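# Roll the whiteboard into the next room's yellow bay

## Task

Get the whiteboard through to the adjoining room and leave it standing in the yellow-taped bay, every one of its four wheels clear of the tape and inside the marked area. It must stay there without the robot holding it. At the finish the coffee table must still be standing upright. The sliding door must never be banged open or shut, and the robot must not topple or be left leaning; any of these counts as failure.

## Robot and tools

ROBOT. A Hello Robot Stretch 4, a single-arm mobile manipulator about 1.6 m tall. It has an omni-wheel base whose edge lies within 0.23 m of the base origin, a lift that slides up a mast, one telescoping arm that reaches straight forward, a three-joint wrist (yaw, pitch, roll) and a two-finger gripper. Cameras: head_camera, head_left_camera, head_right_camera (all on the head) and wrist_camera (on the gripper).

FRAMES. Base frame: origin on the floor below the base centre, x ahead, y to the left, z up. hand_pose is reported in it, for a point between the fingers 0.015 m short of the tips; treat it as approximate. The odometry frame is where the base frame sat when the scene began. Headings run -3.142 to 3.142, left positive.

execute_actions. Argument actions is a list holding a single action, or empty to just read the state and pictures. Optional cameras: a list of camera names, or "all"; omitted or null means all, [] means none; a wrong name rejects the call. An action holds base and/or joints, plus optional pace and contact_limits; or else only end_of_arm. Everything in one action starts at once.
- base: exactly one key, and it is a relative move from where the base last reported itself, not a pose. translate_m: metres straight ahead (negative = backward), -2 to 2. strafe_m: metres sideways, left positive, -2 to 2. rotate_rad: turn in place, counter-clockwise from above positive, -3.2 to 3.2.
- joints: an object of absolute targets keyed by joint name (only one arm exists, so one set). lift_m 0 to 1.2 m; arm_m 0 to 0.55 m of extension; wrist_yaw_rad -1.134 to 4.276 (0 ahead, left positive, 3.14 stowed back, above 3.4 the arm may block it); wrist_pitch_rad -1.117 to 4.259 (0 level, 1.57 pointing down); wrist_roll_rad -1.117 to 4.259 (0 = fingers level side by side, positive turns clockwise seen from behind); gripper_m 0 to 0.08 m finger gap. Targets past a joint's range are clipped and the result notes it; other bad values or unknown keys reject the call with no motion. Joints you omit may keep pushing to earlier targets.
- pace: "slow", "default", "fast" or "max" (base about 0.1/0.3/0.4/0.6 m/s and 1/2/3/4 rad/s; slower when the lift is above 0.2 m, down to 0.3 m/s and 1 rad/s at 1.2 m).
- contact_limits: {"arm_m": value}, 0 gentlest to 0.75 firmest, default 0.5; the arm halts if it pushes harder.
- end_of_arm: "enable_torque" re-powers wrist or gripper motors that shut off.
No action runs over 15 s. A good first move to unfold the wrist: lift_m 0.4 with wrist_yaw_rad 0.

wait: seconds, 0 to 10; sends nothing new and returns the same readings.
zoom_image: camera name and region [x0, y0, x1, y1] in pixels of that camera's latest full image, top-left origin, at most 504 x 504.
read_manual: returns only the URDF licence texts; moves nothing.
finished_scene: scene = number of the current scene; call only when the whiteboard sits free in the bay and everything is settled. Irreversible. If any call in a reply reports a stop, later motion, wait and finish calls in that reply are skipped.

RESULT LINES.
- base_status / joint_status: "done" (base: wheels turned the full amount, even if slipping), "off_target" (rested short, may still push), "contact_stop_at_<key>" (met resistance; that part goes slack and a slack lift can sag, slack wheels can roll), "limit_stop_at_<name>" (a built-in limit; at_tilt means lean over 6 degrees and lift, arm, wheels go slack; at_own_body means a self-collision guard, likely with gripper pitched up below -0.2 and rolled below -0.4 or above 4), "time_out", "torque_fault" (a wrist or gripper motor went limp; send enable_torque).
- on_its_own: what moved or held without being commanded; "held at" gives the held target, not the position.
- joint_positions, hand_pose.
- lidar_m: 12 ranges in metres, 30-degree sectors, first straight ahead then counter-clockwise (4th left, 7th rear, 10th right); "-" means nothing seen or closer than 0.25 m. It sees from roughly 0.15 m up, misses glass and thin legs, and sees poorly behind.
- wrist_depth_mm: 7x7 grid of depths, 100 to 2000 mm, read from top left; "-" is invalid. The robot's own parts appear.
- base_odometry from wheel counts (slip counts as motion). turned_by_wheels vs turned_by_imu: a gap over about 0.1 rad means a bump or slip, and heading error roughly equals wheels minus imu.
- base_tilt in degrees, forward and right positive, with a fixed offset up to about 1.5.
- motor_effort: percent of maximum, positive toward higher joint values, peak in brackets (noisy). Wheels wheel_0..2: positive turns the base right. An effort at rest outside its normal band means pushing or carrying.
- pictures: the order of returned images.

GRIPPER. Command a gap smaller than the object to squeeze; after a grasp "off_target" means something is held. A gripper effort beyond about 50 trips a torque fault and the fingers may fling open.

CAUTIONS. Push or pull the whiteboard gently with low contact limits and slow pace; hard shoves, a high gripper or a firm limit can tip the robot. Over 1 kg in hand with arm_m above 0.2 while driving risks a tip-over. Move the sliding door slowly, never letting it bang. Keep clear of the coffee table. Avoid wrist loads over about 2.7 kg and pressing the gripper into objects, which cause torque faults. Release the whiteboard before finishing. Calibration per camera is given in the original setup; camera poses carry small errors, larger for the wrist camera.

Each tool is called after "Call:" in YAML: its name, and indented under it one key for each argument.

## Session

Call:
execute_actions:
  actions: []

Scene clock: 0.00 s.
base_odometry: x=+0.000 y=+0.000 heading=+0.000 (m, m, rad; odometry frame)
turned_by_wheels: +0.000 (rad since the last result)
turned_by_imu: +0.000 (rad since the last result)
base_tilt: forward=-0.2 right=-0.2 (deg)
lidar_m: 1.52 1.26 0.74 0.62 0.63 0.78 1.13 1.12 1.32 1.01 1.07 1.21
base_status: not commanded
joint_positions: lift_m=+0.246 arm_m=+0.002 wrist_yaw_rad=+3.124 wrist_pitch_rad=+0.012 wrist_roll_rad=+0.002 gripper_m=+0.040
joint_status: not commanded
motor_effort: lift_m=+18 arm_m=+0 wrist_yaw_rad=+2 wrist_pitch_rad=-7 wrist_roll_rad=+1 gripper_m=+0 wheel_0=+0 wheel_1=+0 wheel_2=+0 (%)
hand_pose: x=-0.0380 y=+0.0911 z=+0.4216 quat_wxyz=(+0.009, -0.006, +0.001, +1.000) (m; base frame)
wrist_depth_mm: - 142 254 1336 1336 891 676 / - 114 141 1308 1366 891 676 / - 114 140 1281 1336 904 691 / - 127 163 1308 1281 904 699 / 142 1182 1229 1281 1336 904 691 / 224 1160 1205 1308 1281 891 691 / 221 1138 108 1118 135 788 691
pictures: head_camera, head_left_camera, head_right_camera, wrist_camera
camera_calibration (this result's frames):
wrist_camera: T_world_to_cam=[[-0.0226484, 0.999157, -0.0342342, -0.0718963], [-0.0300164, -0.0349072, -0.99894, 0.490543], [-0.999293, -0.0215968, 0.0307817, 0.101752], [0, 0, 0, 1]] pos_world=[0.114776, 0.0911567, 0.48443]
Images, in order (width x height): head_camera 420x560, head_left_camera 420x672, head_right_camera 420x672, wrist_camera 616x392.

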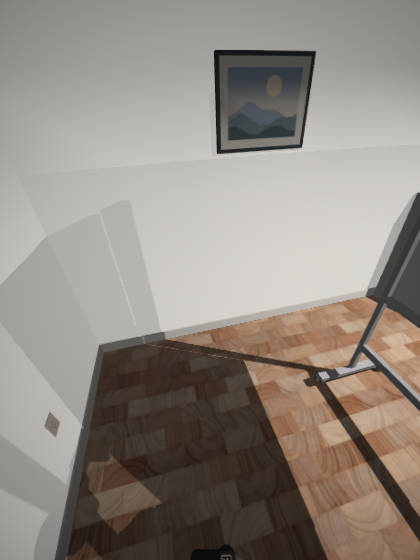

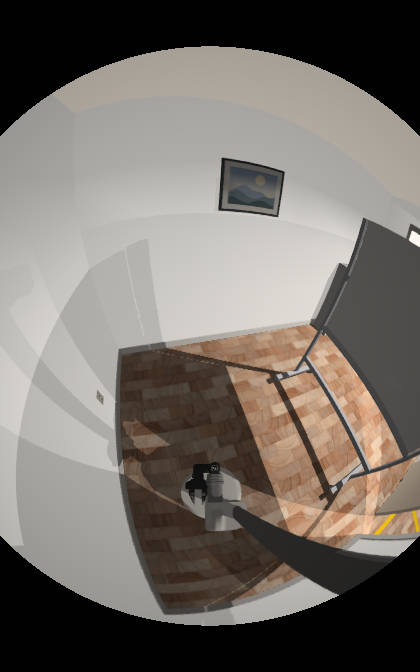

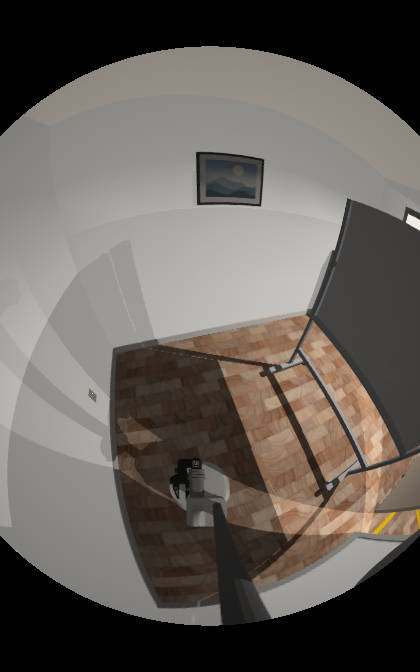

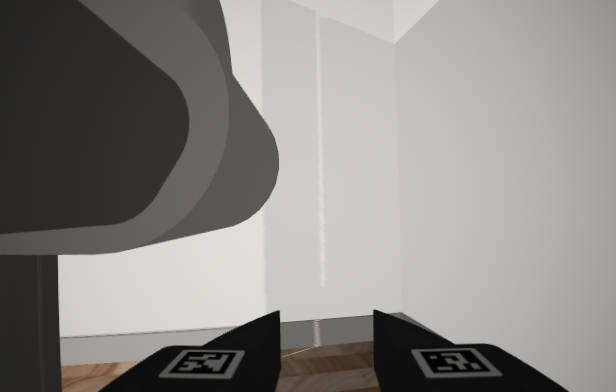

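Call:
zoom_image:
  camera: "head_right_camera"
  region: [220, 320, 420, 600]

Call:
zoom_image:
  camera: "head_left_camera"
  region: [220, 320, 420, 600]

Call:
zoom_image:
  camera: "head_right_camera"
  region: [90, 420, 290, 620]

Region (220, 320, 420, 600) of head_right_camera's 420x672 image, scaled by 1.800, with more detail than that image has; it fills the left 360 columns of this view, and the rest is white.

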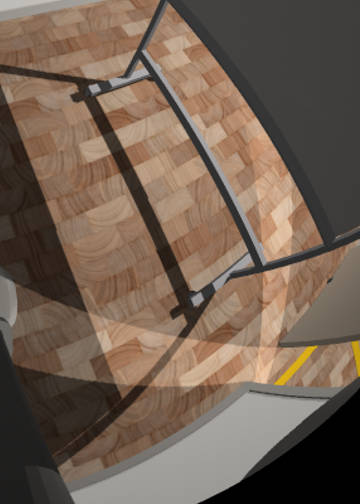

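Region (220, 320, 420, 600) of head_left_camera's 420x672 image, scaled by 1.800, with more detail than that image has; it fills the left 360 columns of this view, and the rest is white.

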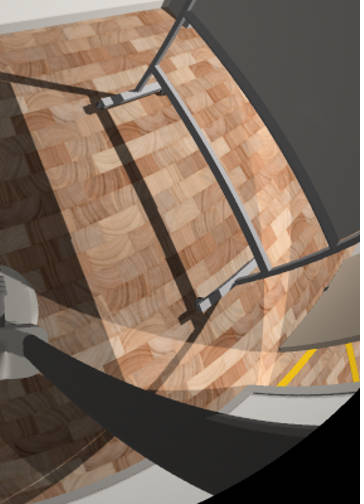

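Region (90, 420, 290, 620) of head_right_camera's 420x672 image, scaled by 2.520, with more detail than that image has.

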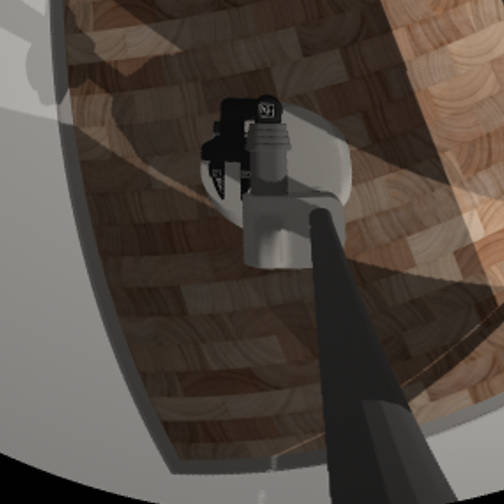

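Call:
execute_actions:
  actions:
    - {"base": {"rotate_rad": -2.905}, "joints": {"lift_m": 0.4, "wrist_yaw_rad": 0, "gripper_m": 0.0}, "pace": "fast"}

Scene clock: 122.37 s.
base_odometry: x=+0.000 y=+0.000 heading=-2.905 (m, m, rad; odometry frame)
turned_by_wheels: -2.905 (rad since the last result)
turned_by_imu: -2.911 (rad since the last result)
base_tilt: forward=-0.1 right=-0.2 (deg)
lidar_m: 1.11 1.17 1.00 1.05 1.11 1.60 1.52 0.92 0.67 0.63 0.66 0.88
base_status: done
joint_positions: lift_m=+0.400 arm_m=+0.002 wrist_yaw_rad=+0.001 wrist_pitch_rad=+0.012 wrist_roll_rad=+0.002 gripper_m=+0.000
joint_status: all done
motor_effort: lift_m=+21(20) arm_m=+0(0) wrist_yaw_rad=-1(8) wrist_pitch_rad=-7(8) wrist_roll_rad=+1(0) gripper_m=-2(3) wheel_0=-2(8) wheel_1=-2(13) wheel_2=-1(8) (%)
hand_pose: x=+0.3859 y=-0.0873 z=+0.5755 quat_wxyz=(+1.000, +0.001, +0.006, +0.000) (m; base frame)
wrist_depth_mm: 946 960 946 931 917 904 854 / 946 960 931 931 904 904 866 / 946 931 931 917 917 917 878 / 931 931 931 931 904 891 878 / 946 960 931 917 917 891 891 / 931 931 917 917 904 891 878 / 931 931 917 115 124 904 878
pictures: head_camera, head_left_camera, head_right_camera, wrist_camera
camera_calibration (this result's frames):
wrist_camera: T_world_to_cam=[[0.0405518, -0.998591, -0.0342304, -0.0775742], [0.0293818, 0.0354355, -0.99894, 0.633995], [0.998745, 0.0395031, 0.0307774, -0.248965], [0, 0, 0, 1]] pos_world=[0.233171, -0.0900959, 0.63833]
Images, in order (width x height): head_camera 420x560, head_left_camera 420x672, head_right_camera 420x672, wrist_camera 616x392.

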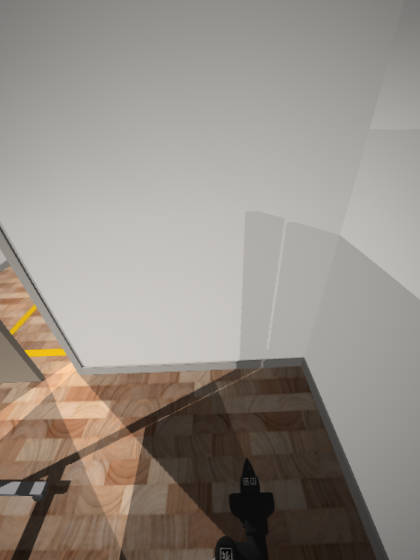

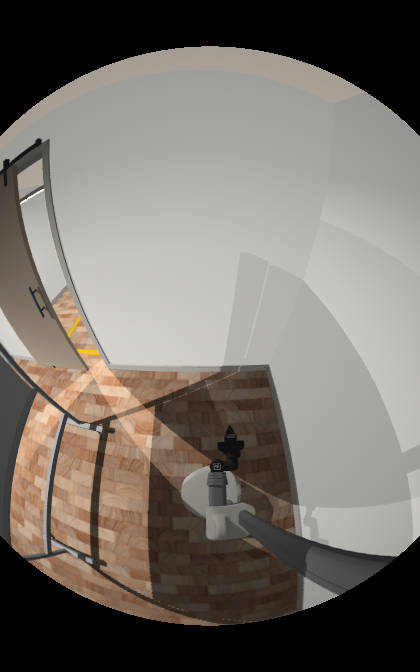

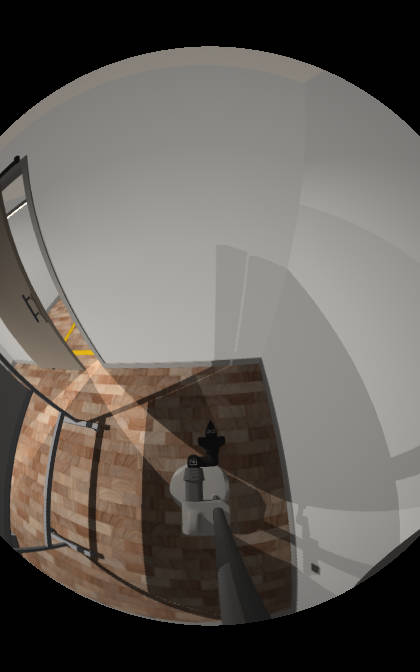

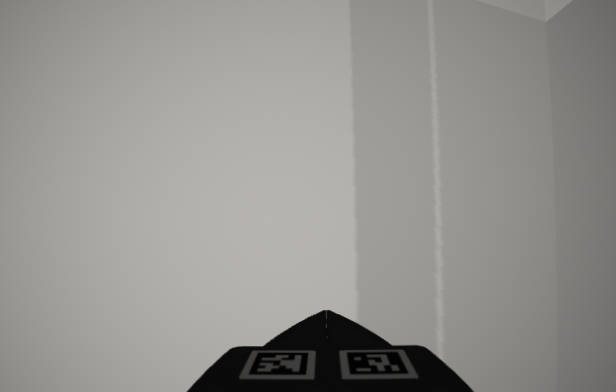

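Call:
execute_actions:
  actions: []

Scene clock: 138.43 s.
base_odometry: x=+0.000 y=+0.000 heading=-2.905 (m, m, rad; odometry frame)
turned_by_wheels: +0.000 (rad since the last result)
turned_by_imu: +0.000 (rad since the last result)
base_tilt: forward=-0.2 right=-0.3 (deg)
lidar_m: 1.13 1.17 0.98 1.07 1.14 1.63 1.53 0.90 0.65 0.62 0.65 0.88
base_status: done
joint_positions: lift_m=+0.400 arm_m=+0.002 wrist_yaw_rad=+0.001 wrist_pitch_rad=+0.012 wrist_roll_rad=+0.002 gripper_m=+0.000
joint_status: all done
motor_effort: lift_m=+21(20) arm_m=+0(0) wrist_yaw_rad=+0(8) wrist_pitch_rad=-9(8) wrist_roll_rad=+1(0) gripper_m=-3(3) wheel_0=-2(8) wheel_1=-2(13) wheel_2=-1(8) (%)
hand_pose: x=+0.3859 y=-0.0873 z=+0.5755 quat_wxyz=(+1.000, +0.001, +0.006, +0.000) (m; base frame)
wrist_depth_mm: 960 931 946 917 904 917 854 / 931 917 931 917 917 904 866 / 960 931 931 931 931 904 878 / 946 931 917 931 917 904 891 / 960 931 917 931 904 904 866 / 960 931 931 917 917 891 878 / 931 917 917 115 124 891 878
pictures: head_camera, head_left_camera, head_right_camera, wrist_camera
camera_calibration (this result's frames):
wrist_camera: T_world_to_cam=[[0.0405514, -0.998591, -0.0342306, -0.077574], [0.0293817, 0.0354357, -0.99894, 0.633995], [0.998745, 0.0395026, 0.0307773, -0.248965], [0, 0, 0, 1]] pos_world=[0.233171, -0.090096, 0.63833]
Images, in order (width x height): head_camera 420x560, head_left_camera 420x672, head_right_camera 420x672, wrist_camera 616x392.

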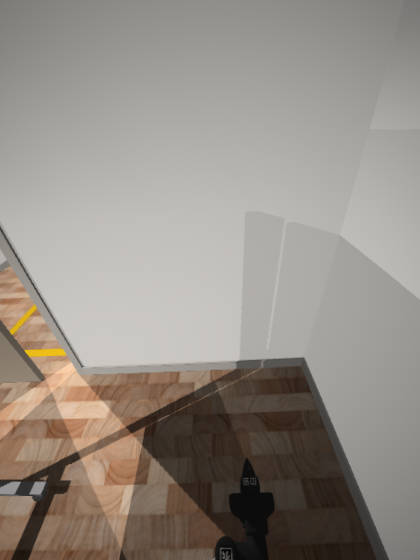

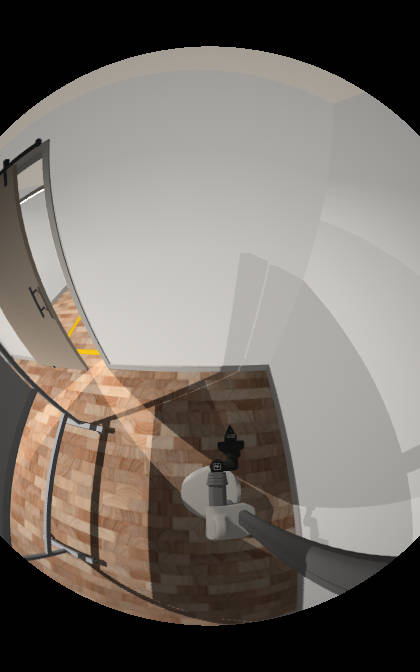

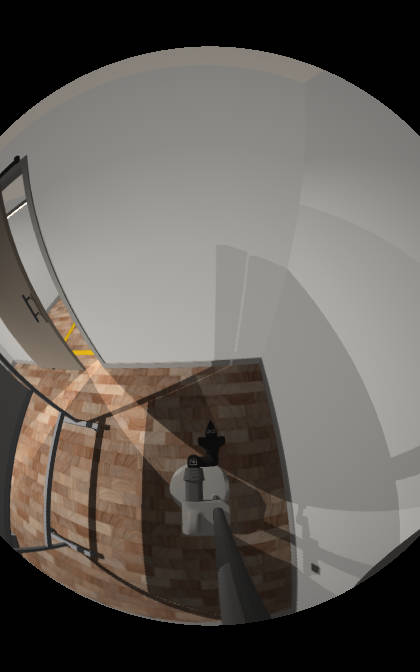

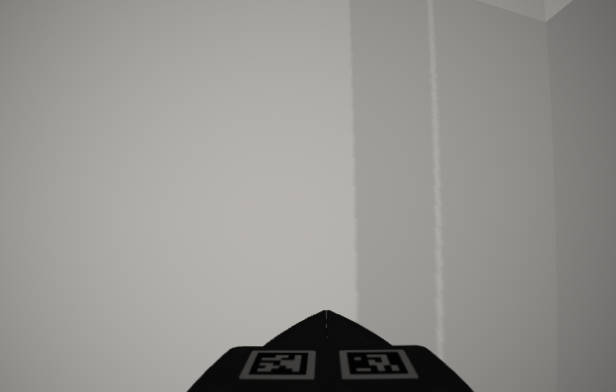

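Call:
execute_actions:
  actions:
    - {"base": {"translate_m": 0.79}, "joints": {"wrist_pitch_rad": 1.3}, "pace": "fast"}

Scene clock: 261.70 s.
base_odometry: x=-0.768 y=-0.185 heading=-2.905 (m, m, rad; odometry frame)
turned_by_wheels: +0.000 (rad since the last result)
turned_by_imu: -0.002 (rad since the last result)
base_tilt: forward=-0.2 right=-0.3 (deg)
lidar_m: 0.32 0.34 0.49 1.39 0.97 1.55 2.33 0.91 0.65 0.60 0.51 0.36
base_status: done
joint_positions: lift_m=+0.400 arm_m=+0.002 wrist_yaw_rad=+0.000 wrist_pitch_rad=+1.300 wrist_roll_rad=+0.002 gripper_m=+0.000
joint_status: all done
motor_effort: lift_m=+21(21) arm_m=+0(0) wrist_yaw_rad=+1(1) wrist_pitch_rad=-2(5) wrist_roll_rad=+1(1) gripper_m=-3(4) wheel_0=+1(6) wheel_1=+1(9) wheel_2=+2(11) (%)
hand_pose: x=+0.2300 y=-0.0874 z=+0.3730 quat_wxyz=(+0.796, +0.001, +0.605, +0.000) (m; base frame)
wrist_depth_mm: 177 177 178 180 180 180 183 / 217 220 222 224 225 224 225 / 287 290 294 294 298 300 298 / 418 421 430 433 439 442 445 / 544 535 535 525 521 521 512 / 521 521 512 508 508 492 488 / 500 496 430 115 124 477 469
pictures: head_camera, head_left_camera, head_right_camera, wrist_camera
camera_calibration (this result's frames):
wrist_camera: T_world_to_cam=[[-0.021777, -0.998617, -0.0478463, -0.0589103], [-0.951301, 0.035417, -0.306221, 0.403481], [0.307492, 0.0388477, -0.950757, 0.438029], [0, 0, 0, 1]] pos_world=[0.247859, -0.0901353, 0.537195]
Images, in order (width x height): head_camera 420x560, head_left_camera 420x672, head_right_camera 420x672, wrist_camera 616x392.

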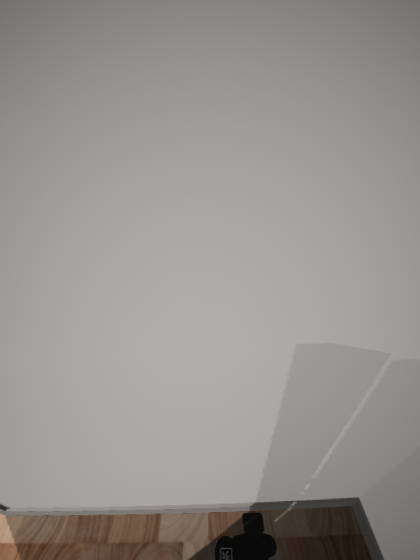

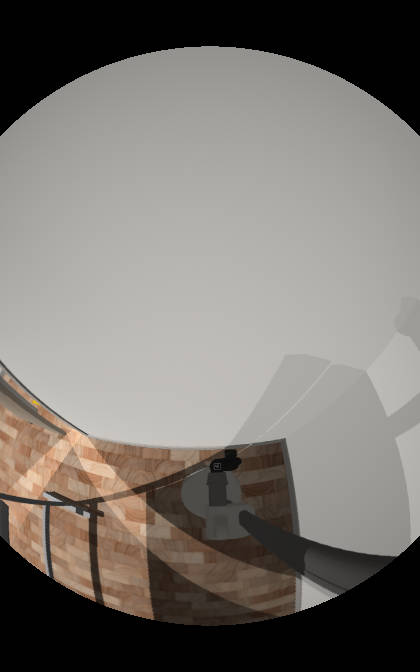

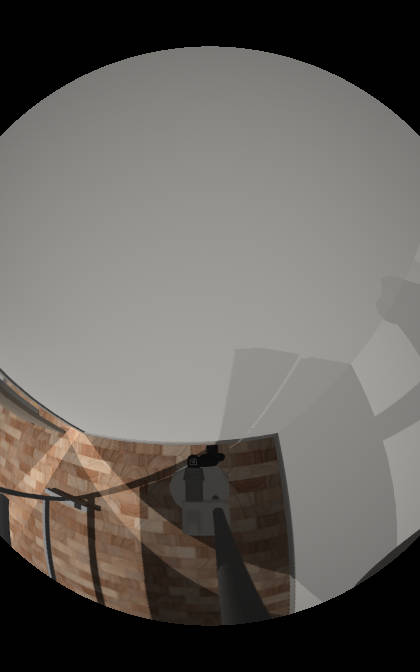

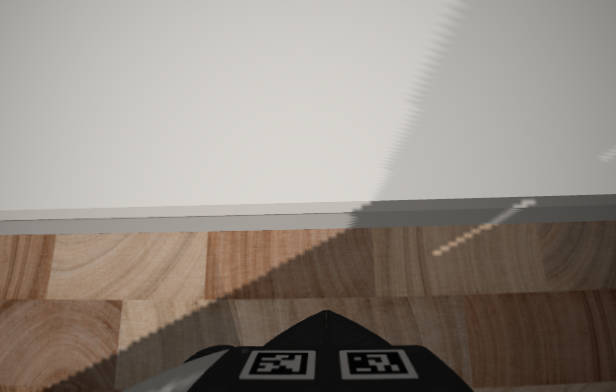

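Call:
zoom_image:
  camera: "head_left_camera"
  region: [0, 360, 260, 580]

Region (0, 360, 260, 580) of head_left_camera's 420x672 image, scaled by 1.938, with more detail than that image has; it fills the top 426 rows of this view, and the rest is white.

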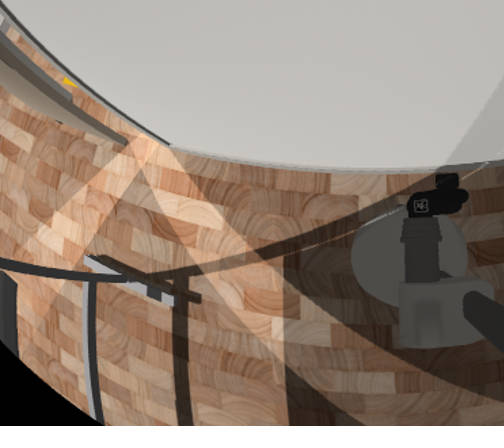

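Call:
zoom_image:
  camera: "head_left_camera"
  region: [20, 390, 130, 470]

Call:
zoom_image:
  camera: "head_left_camera"
  region: [20, 470, 130, 550]

Region (20, 390, 130, 470) of head_left_camera's 420x672 image, scaled by 4.582, with more detail than that image has; it fills the top 367 rows of this view, and the rest is white.

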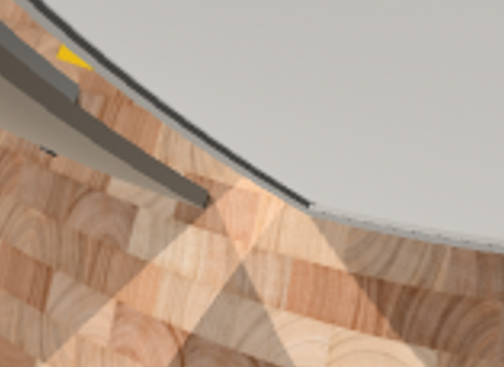

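Region (20, 470, 130, 550) of head_left_camera's 420x672 image, scaled by 4.582, with more detail than that image has; it fills the top 367 rows of this view, and the rest is white.

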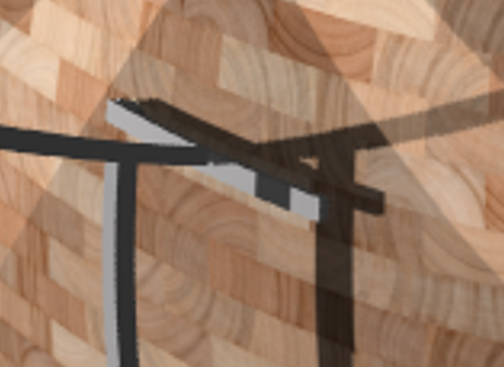

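Call:
zoom_image:
  camera: "head_right_camera"
  region: [20, 400, 150, 530]

Region (20, 400, 150, 530) of head_right_camera's 420x672 image, scaled by 3.877, with more detail than that image has.

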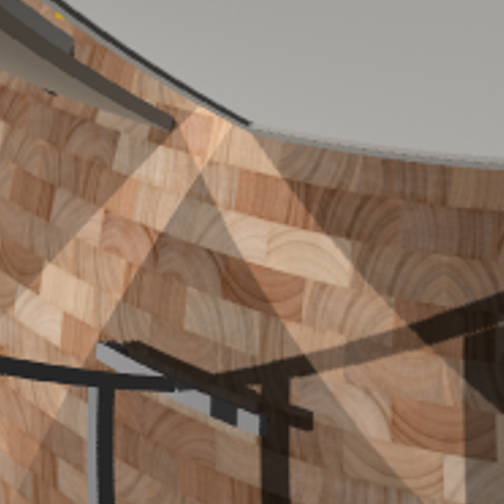

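Call:
execute_actions:
  actions:
    - {"base": {"strafe_m": 1.34}, "pace": "fast"}

Scene clock: 307.17 s.
base_odometry: x=-0.454 y=-1.488 heading=-2.905 (m, m, rad; odometry frame)
turned_by_wheels: +0.000 (rad since the last result)
turned_by_imu: +0.000 (rad since the last result)
base_tilt: forward=-0.3 right=-0.2 (deg)
lidar_m: 0.25 0.25 0.35 0.94 1.80 2.21 0.35 0.35 0.49 1.45 0.45 0.38
base_status: done
joint_positions: lift_m=+0.400 arm_m=+0.002 wrist_yaw_rad=+0.000 wrist_pitch_rad=+1.300 wrist_roll_rad=+0.002 gripper_m=+0.000
joint_status: not commanded
motor_effort: lift_m=+21(21) arm_m=+0(0) wrist_yaw_rad=+2(1) wrist_pitch_rad=-1(2) wrist_roll_rad=+1(1) gripper_m=-2(3) wheel_0=+2(10) wheel_1=+0(12) wheel_2=+1(0) (%)
hand_pose: x=+0.2300 y=-0.0874 z=+0.3730 quat_wxyz=(+0.796, +0.001, +0.605, +0.000) (m; base frame)
wrist_depth_mm: 668 640 640 634 634 609 226 / 627 615 609 609 597 319 229 / 591 597 580 574 574 325 230 / 174 559 559 554 544 353 289 / 193 268 525 525 521 508 500 / 512 512 508 508 500 496 496 / 504 496 421 115 124 480 473
pictures: head_camera, head_left_camera, head_right_camera, wrist_camera
camera_calibration (this result's frames):
wrist_camera: T_world_to_cam=[[-0.0217786, -0.998617, -0.0478458, -0.0589103], [-0.951309, 0.0354174, -0.306196, 0.403468], [0.307467, 0.0388476, -0.950765, 0.438038], [0, 0, 0, 1]] pos_world=[0.247858, -0.0901354, 0.537193]
Images, in order (width x height): head_camera 420x560, head_left_camera 420x672, head_right_camera 420x672, wrist_camera 616x392.

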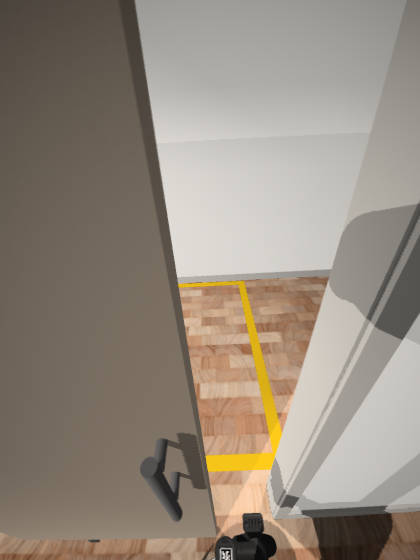

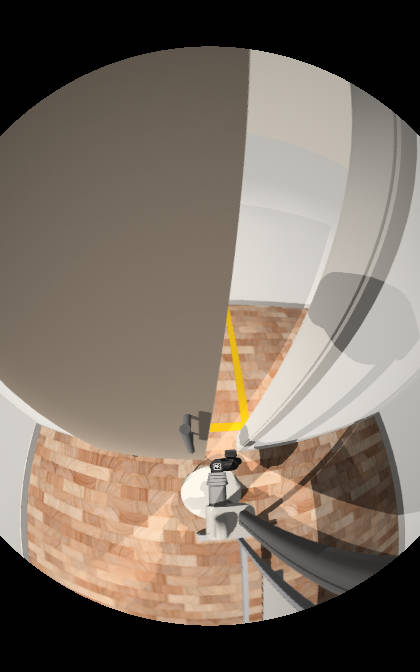

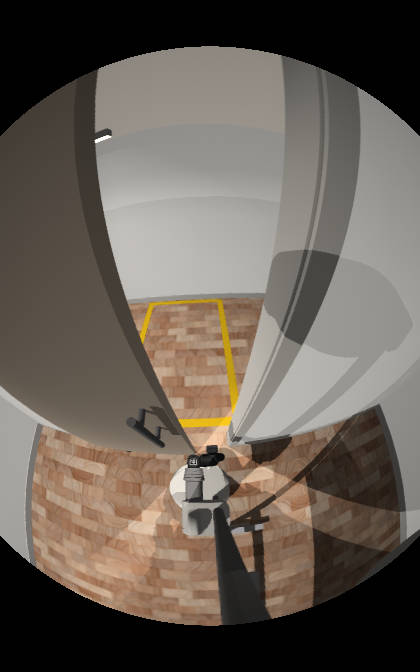

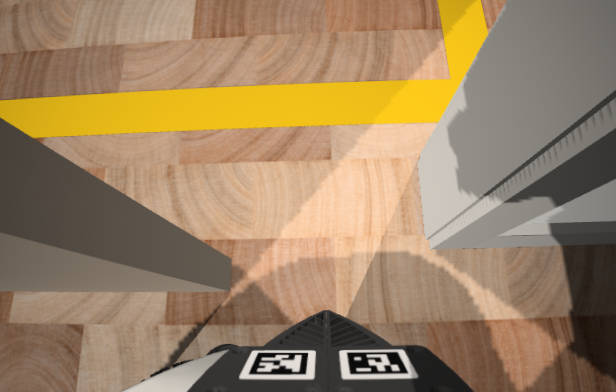

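Call:
zoom_image:
  camera: "head_right_camera"
  region: [150, 410, 300, 560]

Call:
zoom_image:
  camera: "head_left_camera"
  region: [150, 430, 300, 580]

Region (150, 410, 300, 560) of head_right_camera's 420x672 image, scaled by 3.360, with more detail than that image has.

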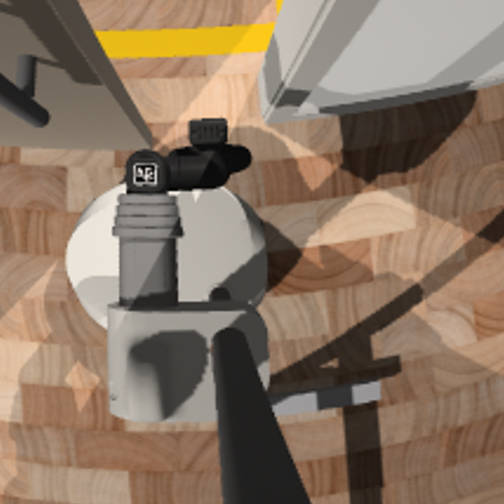

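Region (150, 430, 300, 580) of head_left_camera's 420x672 image, scaled by 3.360, with more detail than that image has.

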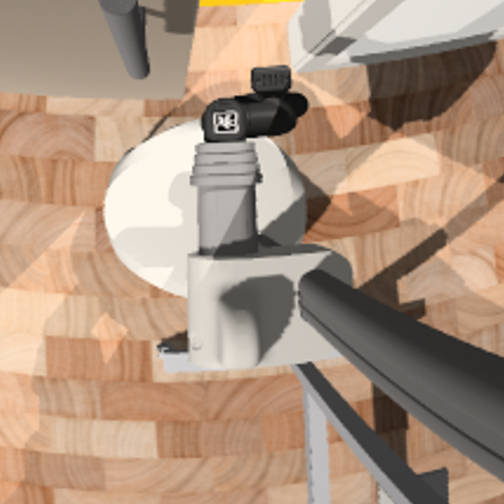

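Call:
execute_actions:
  actions:
    - {"base": {"translate_m": -0.04}, "joints": {"wrist_pitch_rad": 0.0, "arm_m": 0.07, "lift_m": 0.33}}

Scene clock: 428.50 s.
base_odometry: x=-0.415 y=-1.478 heading=-2.905 (m, m, rad; odometry frame)
turned_by_wheels: +0.000 (rad since the last result)
turned_by_imu: +0.000 (rad since the last result)
base_tilt: forward=-0.2 right=-0.2 (deg)
lidar_m: 0.27 0.25 0.42 1.32 1.80 2.18 0.35 0.31 0.48 1.61 0.53 0.40
base_status: done
joint_positions: lift_m=+0.330 arm_m=+0.068 wrist_yaw_rad=+0.000 wrist_pitch_rad=+0.003 wrist_roll_rad=+0.002 gripper_m=+0.000
joint_status: all done
motor_effort: lift_m=+14(19) arm_m=+9(11) wrist_yaw_rad=+1(2) wrist_pitch_rad=-9(13) wrist_roll_rad=+1(1) gripper_m=-2(3) wheel_0=-1(8) wheel_1=-2(7) wheel_2=+2(9) (%)
hand_pose: x=+0.4519 y=-0.0874 z=+0.5079 quat_wxyz=(+1.000, +0.001, +0.002, +0.000) (m; base frame)
wrist_depth_mm: - - - - - - - / - - - - - - - / - - - - - - - / - - - - - - - / - - - - - - - / - - - - - - 1921 / 1366 1308 1464 115 124 1366 1308
pictures: head_camera, head_left_camera, head_right_camera, wrist_camera
camera_calibration (this result's frames):
wrist_camera: T_world_to_cam=[[0.0401411, -0.998619, -0.0338886, -0.0827033], [0.0379338, 0.0354146, -0.998653, 0.560549], [0.998474, 0.0388015, 0.039303, -0.317067], [0, 0, 0, 1]] pos_world=[0.298639, -0.090138, 0.569453]
Images, in order (width x height): head_camera 420x560, head_left_camera 420x672, head_right_camera 420x672, wrist_camera 616x392.

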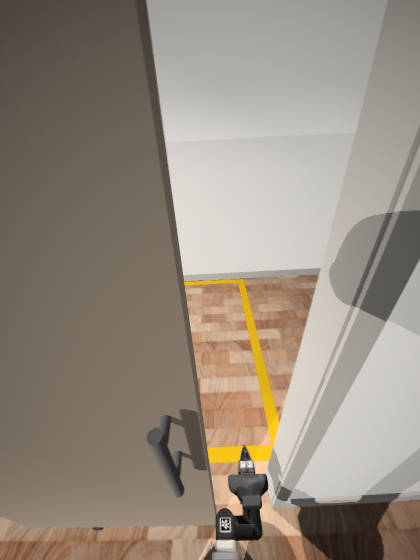

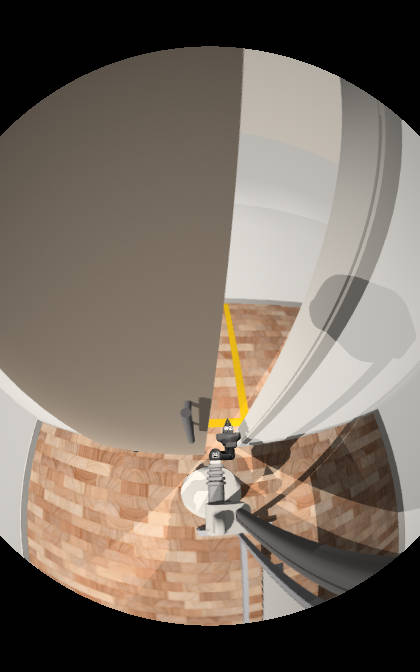

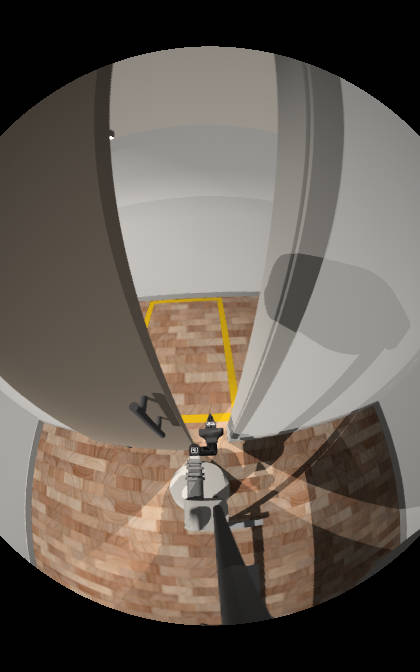

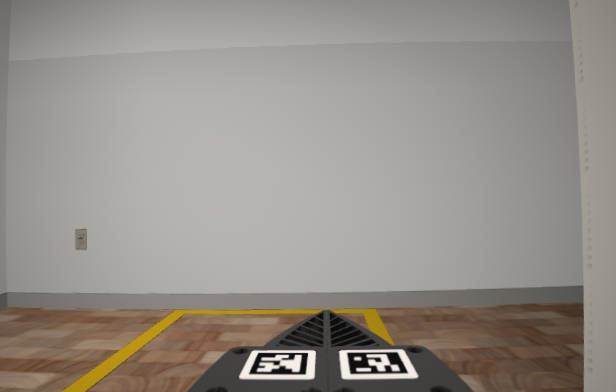

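Call:
zoom_image:
  camera: "head_camera"
  region: [60, 440, 320, 560]

Region (60, 440, 320, 560) of head_camera's 420x560 image, scaled by 1.938, with more detail than that image has; it fills the top 233 rows of this view, and the rest is white.

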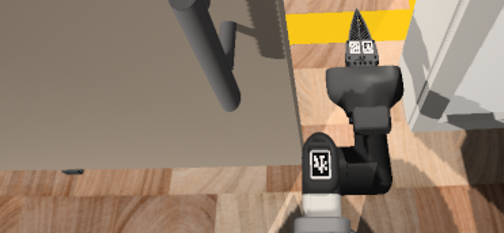

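Call:
execute_actions:
  actions:
    - {"base": {"strafe_m": 0.54}, "pace": "slow"}

Scene clock: 541.67 s.
base_odometry: x=-0.289 y=-2.003 heading=-2.906 (m, m, rad; odometry frame)
turned_by_wheels: -0.001 (rad since the last result)
turned_by_imu: -0.016 (rad since the last result)
base_tilt: forward=-0.2 right=-0.3 (deg)
lidar_m: 0.25 0.26 0.37 1.15 1.24 1.65 2.07 0.98 0.56 1.62 0.81 2.49
base_status: done
joint_positions: lift_m=+0.330 arm_m=+0.069 wrist_yaw_rad=-0.003 wrist_pitch_rad=+0.003 wrist_roll_rad=+0.001 gripper_m=+0.000
joint_status: not commanded
motor_effort: lift_m=+14(14) arm_m=+9(9) wrist_yaw_rad=+9(59) wrist_pitch_rad=-8(9) wrist_roll_rad=+1(1) gripper_m=-3(2) wheel_0=-7(24) wheel_1=+1(5) wheel_2=-2(12) (%)
hand_pose: x=+0.4519 y=-0.0880 z=+0.5079 quat_wxyz=(+1.000, +0.001, +0.001, -0.001) (m; base frame)
wrist_depth_mm: 1863 - - - - - - / 1808 - - - - - - / 1863 - - - - - - / 1921 - - - - - - / 1863 - - - - - - / 1808 - - - - - 1921 / 1281 1366 1464 115 124 1336 1255
pictures: head_camera, head_left_camera, head_right_camera, wrist_camera
camera_calibration (this result's frames):
wrist_camera: T_world_to_cam=[[0.0374217, -0.99873, -0.0337443, -0.0821339], [0.038245, 0.0351746, -0.998649, 0.560441], [0.998567, 0.0360806, 0.0395127, -0.31738], [0, 0, 0, 1]] pos_world=[0.298565, -0.0902916, 0.569453]
Images, in order (width x height): head_camera 420x560, head_left_camera 420x672, head_right_camera 420x672, wrist_camera 616x392.

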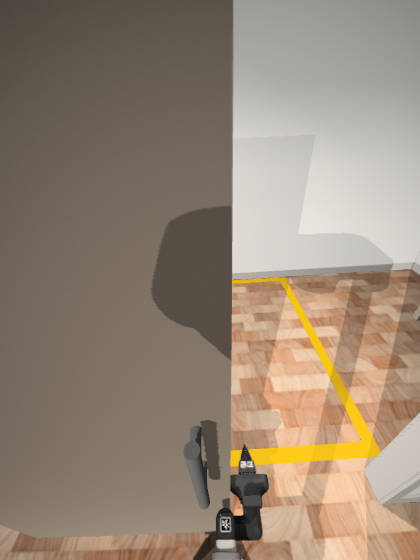

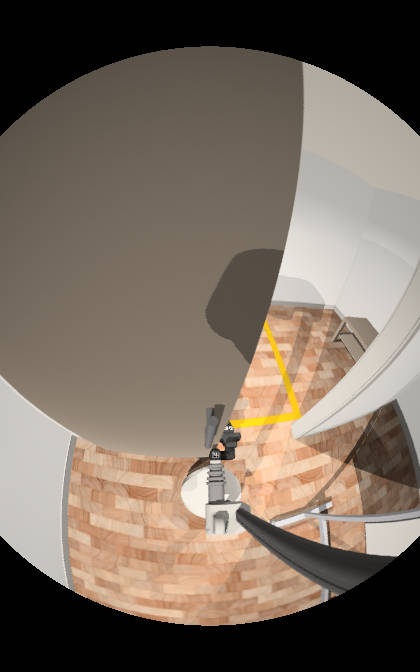

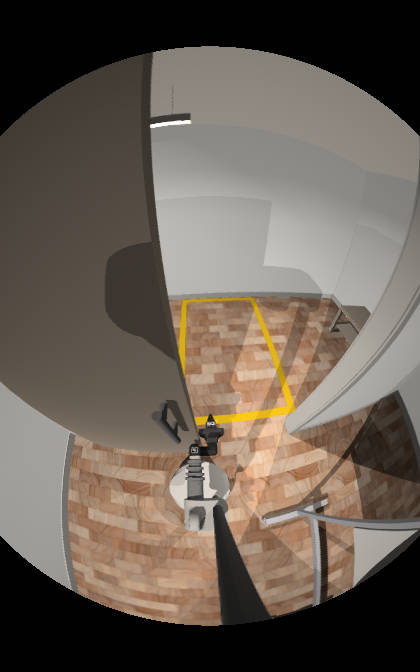

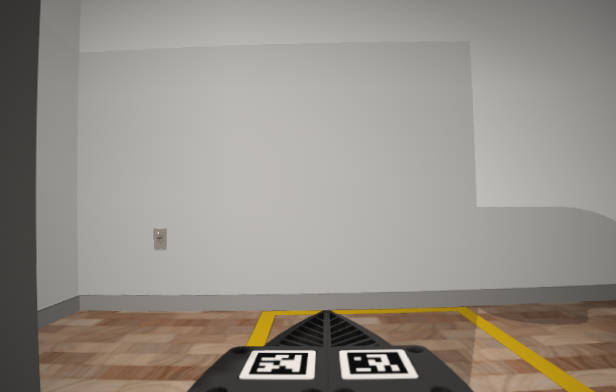

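Call:
zoom_image:
  camera: "head_right_camera"
  region: [150, 390, 350, 560]

Call:
zoom_image:
  camera: "head_camera"
  region: [160, 420, 420, 560]

Region (150, 390, 350, 560) of head_right_camera's 420x672 image, scaled by 2.520, with more detail than that image has; it fills the top 428 rows of this view, and the rest is white.

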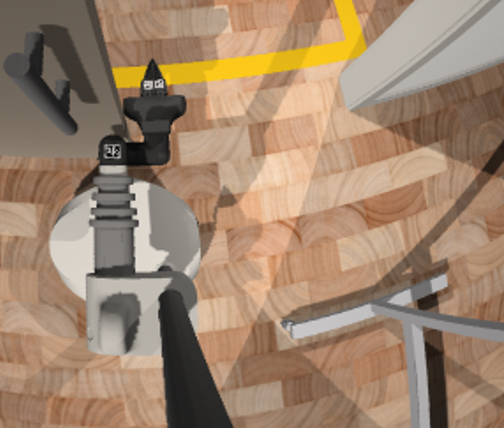

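Region (160, 420, 420, 560) of head_camera's 420x560 image, scaled by 1.938, with more detail than that image has; it fills the top 271 rows of this view, and the rest is white.

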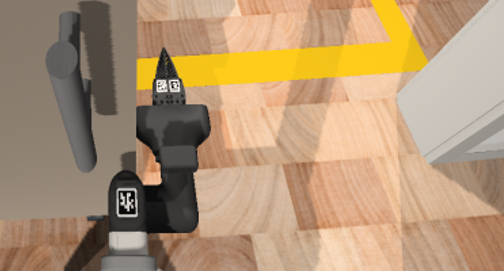

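Call:
execute_actions:
  actions:
    - {"base": {"rotate_rad": -2.80}, "joints": {"wrist_pitch_rad": 1.3, "arm_m": 0.05}, "pace": "fast"}

Scene clock: 594.40 s.
base_odometry: x=-0.289 y=-2.003 heading=+0.577 (m, m, rad; odometry frame)
turned_by_wheels: -2.800 (rad since the last result)
turned_by_imu: -2.806 (rad since the last result)
base_tilt: forward=-0.2 right=-0.3 (deg)
lidar_m: 1.28 0.53 0.74 0.82 0.91 0.26 0.25 0.32 0.57 1.21 1.43 2.04
base_status: done
joint_positions: lift_m=+0.330 arm_m=+0.052 wrist_yaw_rad=+0.000 wrist_pitch_rad=+1.301 wrist_roll_rad=+0.001 gripper_m=+0.000
joint_status: all done
motor_effort: lift_m=+17(17) arm_m=-9(10) wrist_yaw_rad=+0(8) wrist_pitch_rad=-2(6) wrist_roll_rad=+1(1) gripper_m=-2(3) wheel_0=+0(9) wheel_1=-1(11) wheel_2=-1(12) (%)
hand_pose: x=+0.2793 y=-0.0874 z=+0.3033 quat_wxyz=(+0.796, +0.000, +0.605, +0.000) (m; base frame)
wrist_depth_mm: 580 569 564 554 549 539 535 / 539 539 535 521 521 517 508 / 521 512 517 496 496 492 488 / 492 484 488 477 480 466 462 / 473 469 466 462 452 449 445 / 452 449 445 439 433 433 427 / 436 430 427 115 124 415 413
pictures: head_camera, head_left_camera, head_right_camera, wrist_camera
camera_calibration (this result's frames):
wrist_camera: T_world_to_cam=[[-0.0214223, -0.998627, -0.0478114, -0.0612646], [-0.951379, 0.0350602, -0.306021, 0.429027], [0.307277, 0.038931, -0.950823, 0.35671], [0, 0, 0, 1]] pos_world=[0.297246, -0.0901093, 0.46753]
Images, in order (width x height): head_camera 420x560, head_left_camera 420x672, head_right_camera 420x672, wrist_camera 616x392.

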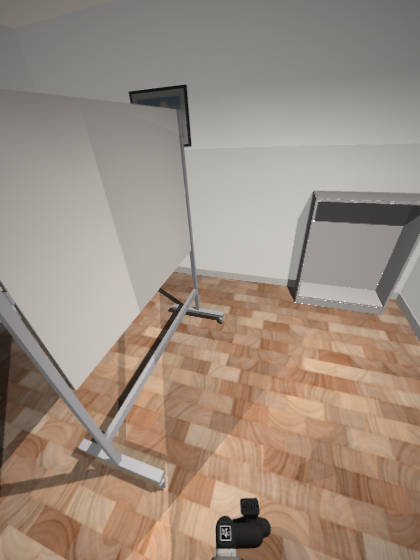

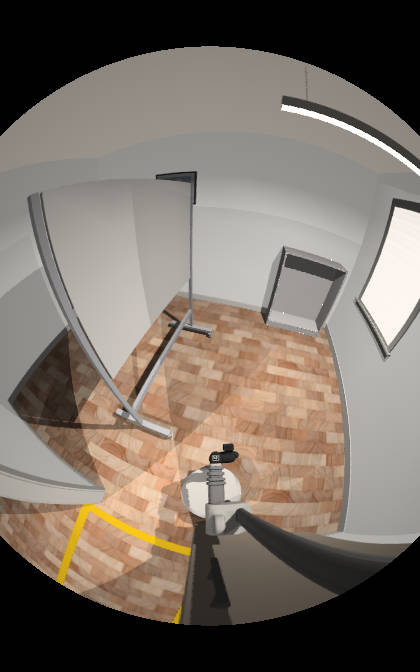

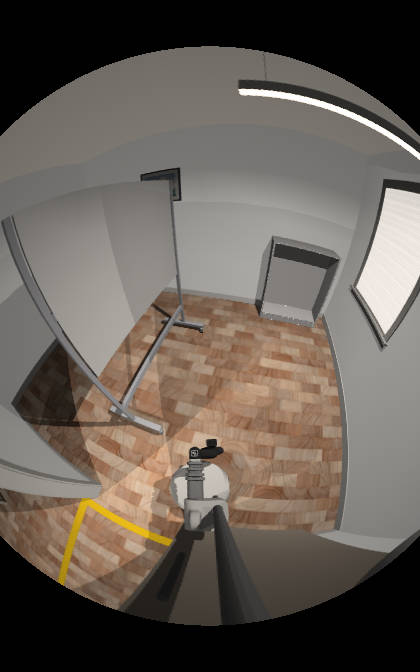

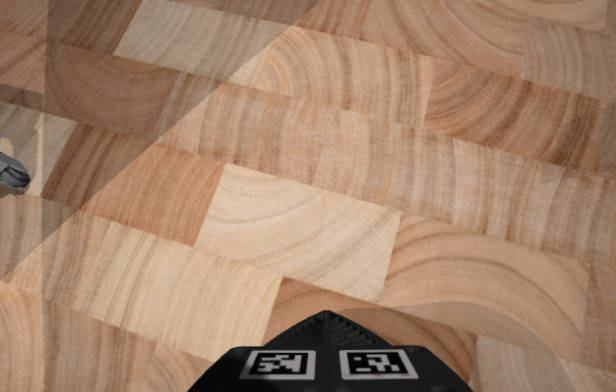

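Call:
zoom_image:
  camera: "head_camera"
  region: [50, 360, 250, 560]

Call:
zoom_image:
  camera: "head_right_camera"
  region: [60, 360, 240, 540]

Region (50, 360, 250, 560) of head_camera's 420x560 image, scaled by 2.520, with more detail than that image has.

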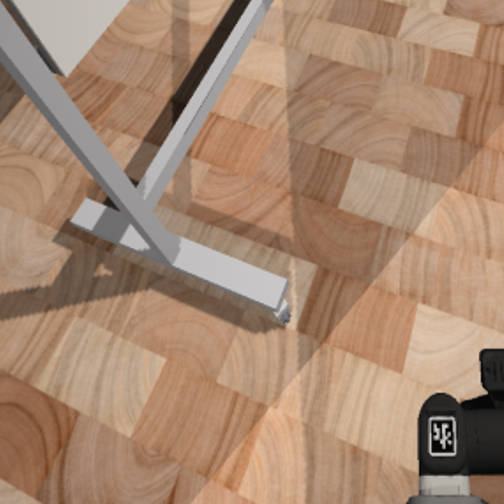

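Region (60, 360, 240, 540) of head_right_camera's 420x672 image, scaled by 2.800, with more detail than that image has.

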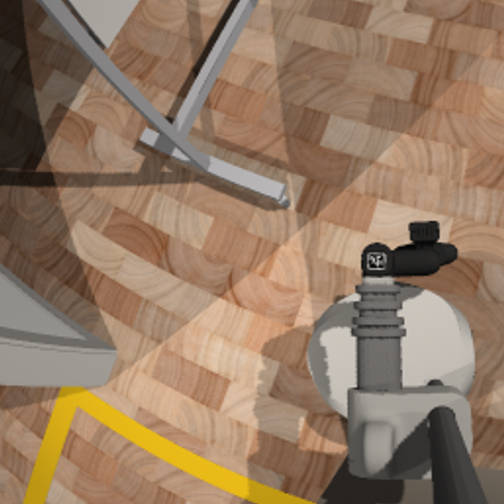

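Call:
zoom_image:
  camera: "head_camera"
  region: [60, 380, 170, 490]

Region (60, 380, 170, 490) of head_camera's 420x560 image, scaled by 4.582, with more detail than that image has.

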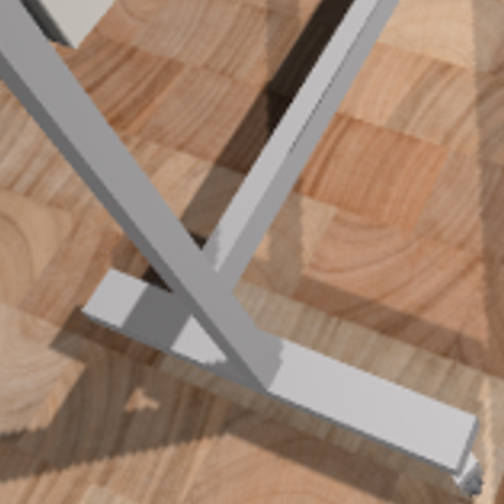

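Call:
execute_actions:
  actions:
    - {"base": {"strafe_m": 0.45}, "joints": {"arm_m": 0.545, "lift_m": 0.42, "wrist_yaw_rad": 3.05, "wrist_pitch_rad": 1.2, "gripper_m": 0.08}, "pace": "fast"}

Scene clock: 656.33 s.
base_odometry: x=-0.535 y=-1.626 heading=+0.577 (m, m, rad; odometry frame)
turned_by_wheels: +0.000 (rad since the last result)
turned_by_imu: -0.001 (rad since the last result)
base_tilt: forward=-0.3 right=-0.2 (deg)
lidar_m: 0.46 0.54 2.05 0.39 0.37 2.24 2.24 0.51 0.40 1.63 1.94 2.30
base_status: done
joint_positions: lift_m=+0.420 arm_m=+0.543 wrist_yaw_rad=+3.049 wrist_pitch_rad=+1.201 wrist_roll_rad=+0.002 gripper_m=+0.080
joint_status: all done
motor_effort: lift_m=+22(20) arm_m=+9(10) wrist_yaw_rad=+3(8) wrist_pitch_rad=-3(8) wrist_roll_rad=+1(1) gripper_m=+0(2) wheel_0=+2(10) wheel_1=-2(12) wheel_2=+0(1) (%)
hand_pose: x=+0.6457 y=+0.0941 z=+0.3996 quat_wxyz=(+0.038, -0.564, +0.027, +0.824) (m; base frame)
wrist_depth_mm: 768 741 525 564 114 732 723 / 723 707 654 676 143 668 668 / 668 661 654 634 615 627 615 / 621 621 609 597 591 591 585 / 585 574 473 459 559 554 554 / 549 539 539 203 449 430 504 / 525 116 140 191 496 120 -
pictures: head_camera, head_left_camera, head_right_camera, wrist_camera
camera_calibration (this result's frames):
wrist_camera: T_world_to_cam=[[0.1089, 0.992805, -0.049789, -0.138345], [0.909028, -0.119728, -0.399165, -0.348844], [-0.402254, -0.00179062, -0.915526, 0.776509], [0, 0, 0, 1]] pos_world=[0.644529, 0.0969735, 0.56478]
Images, in order (width x height): head_camera 420x560, head_left_camera 420x672, head_right_camera 420x672, wrist_camera 616x392.

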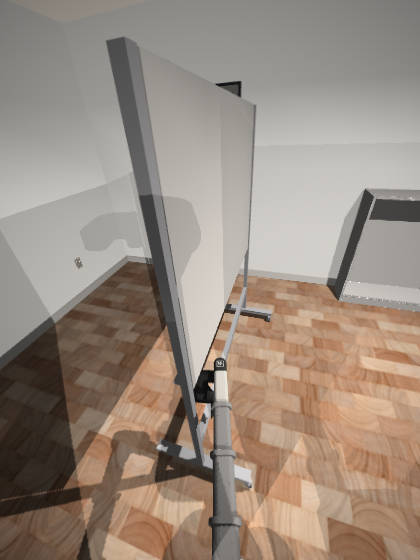

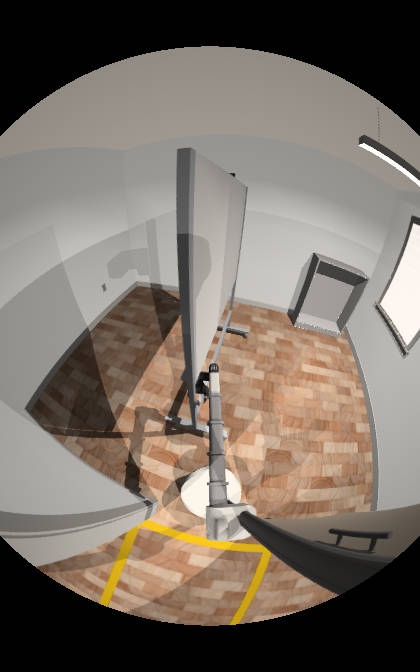

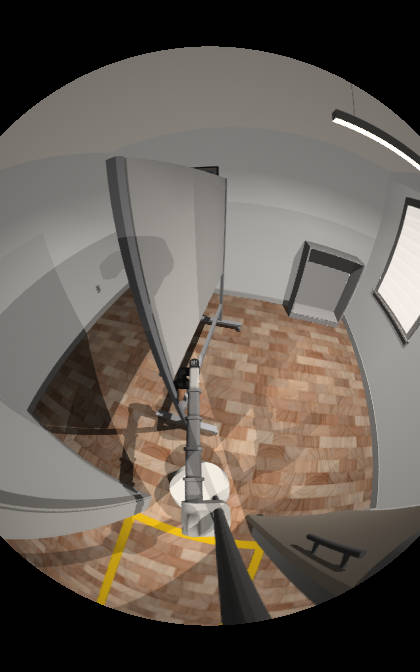

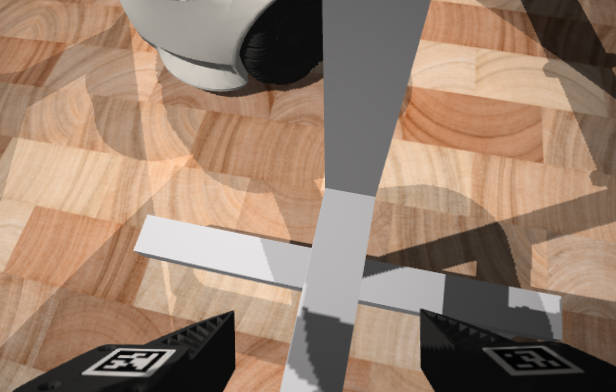

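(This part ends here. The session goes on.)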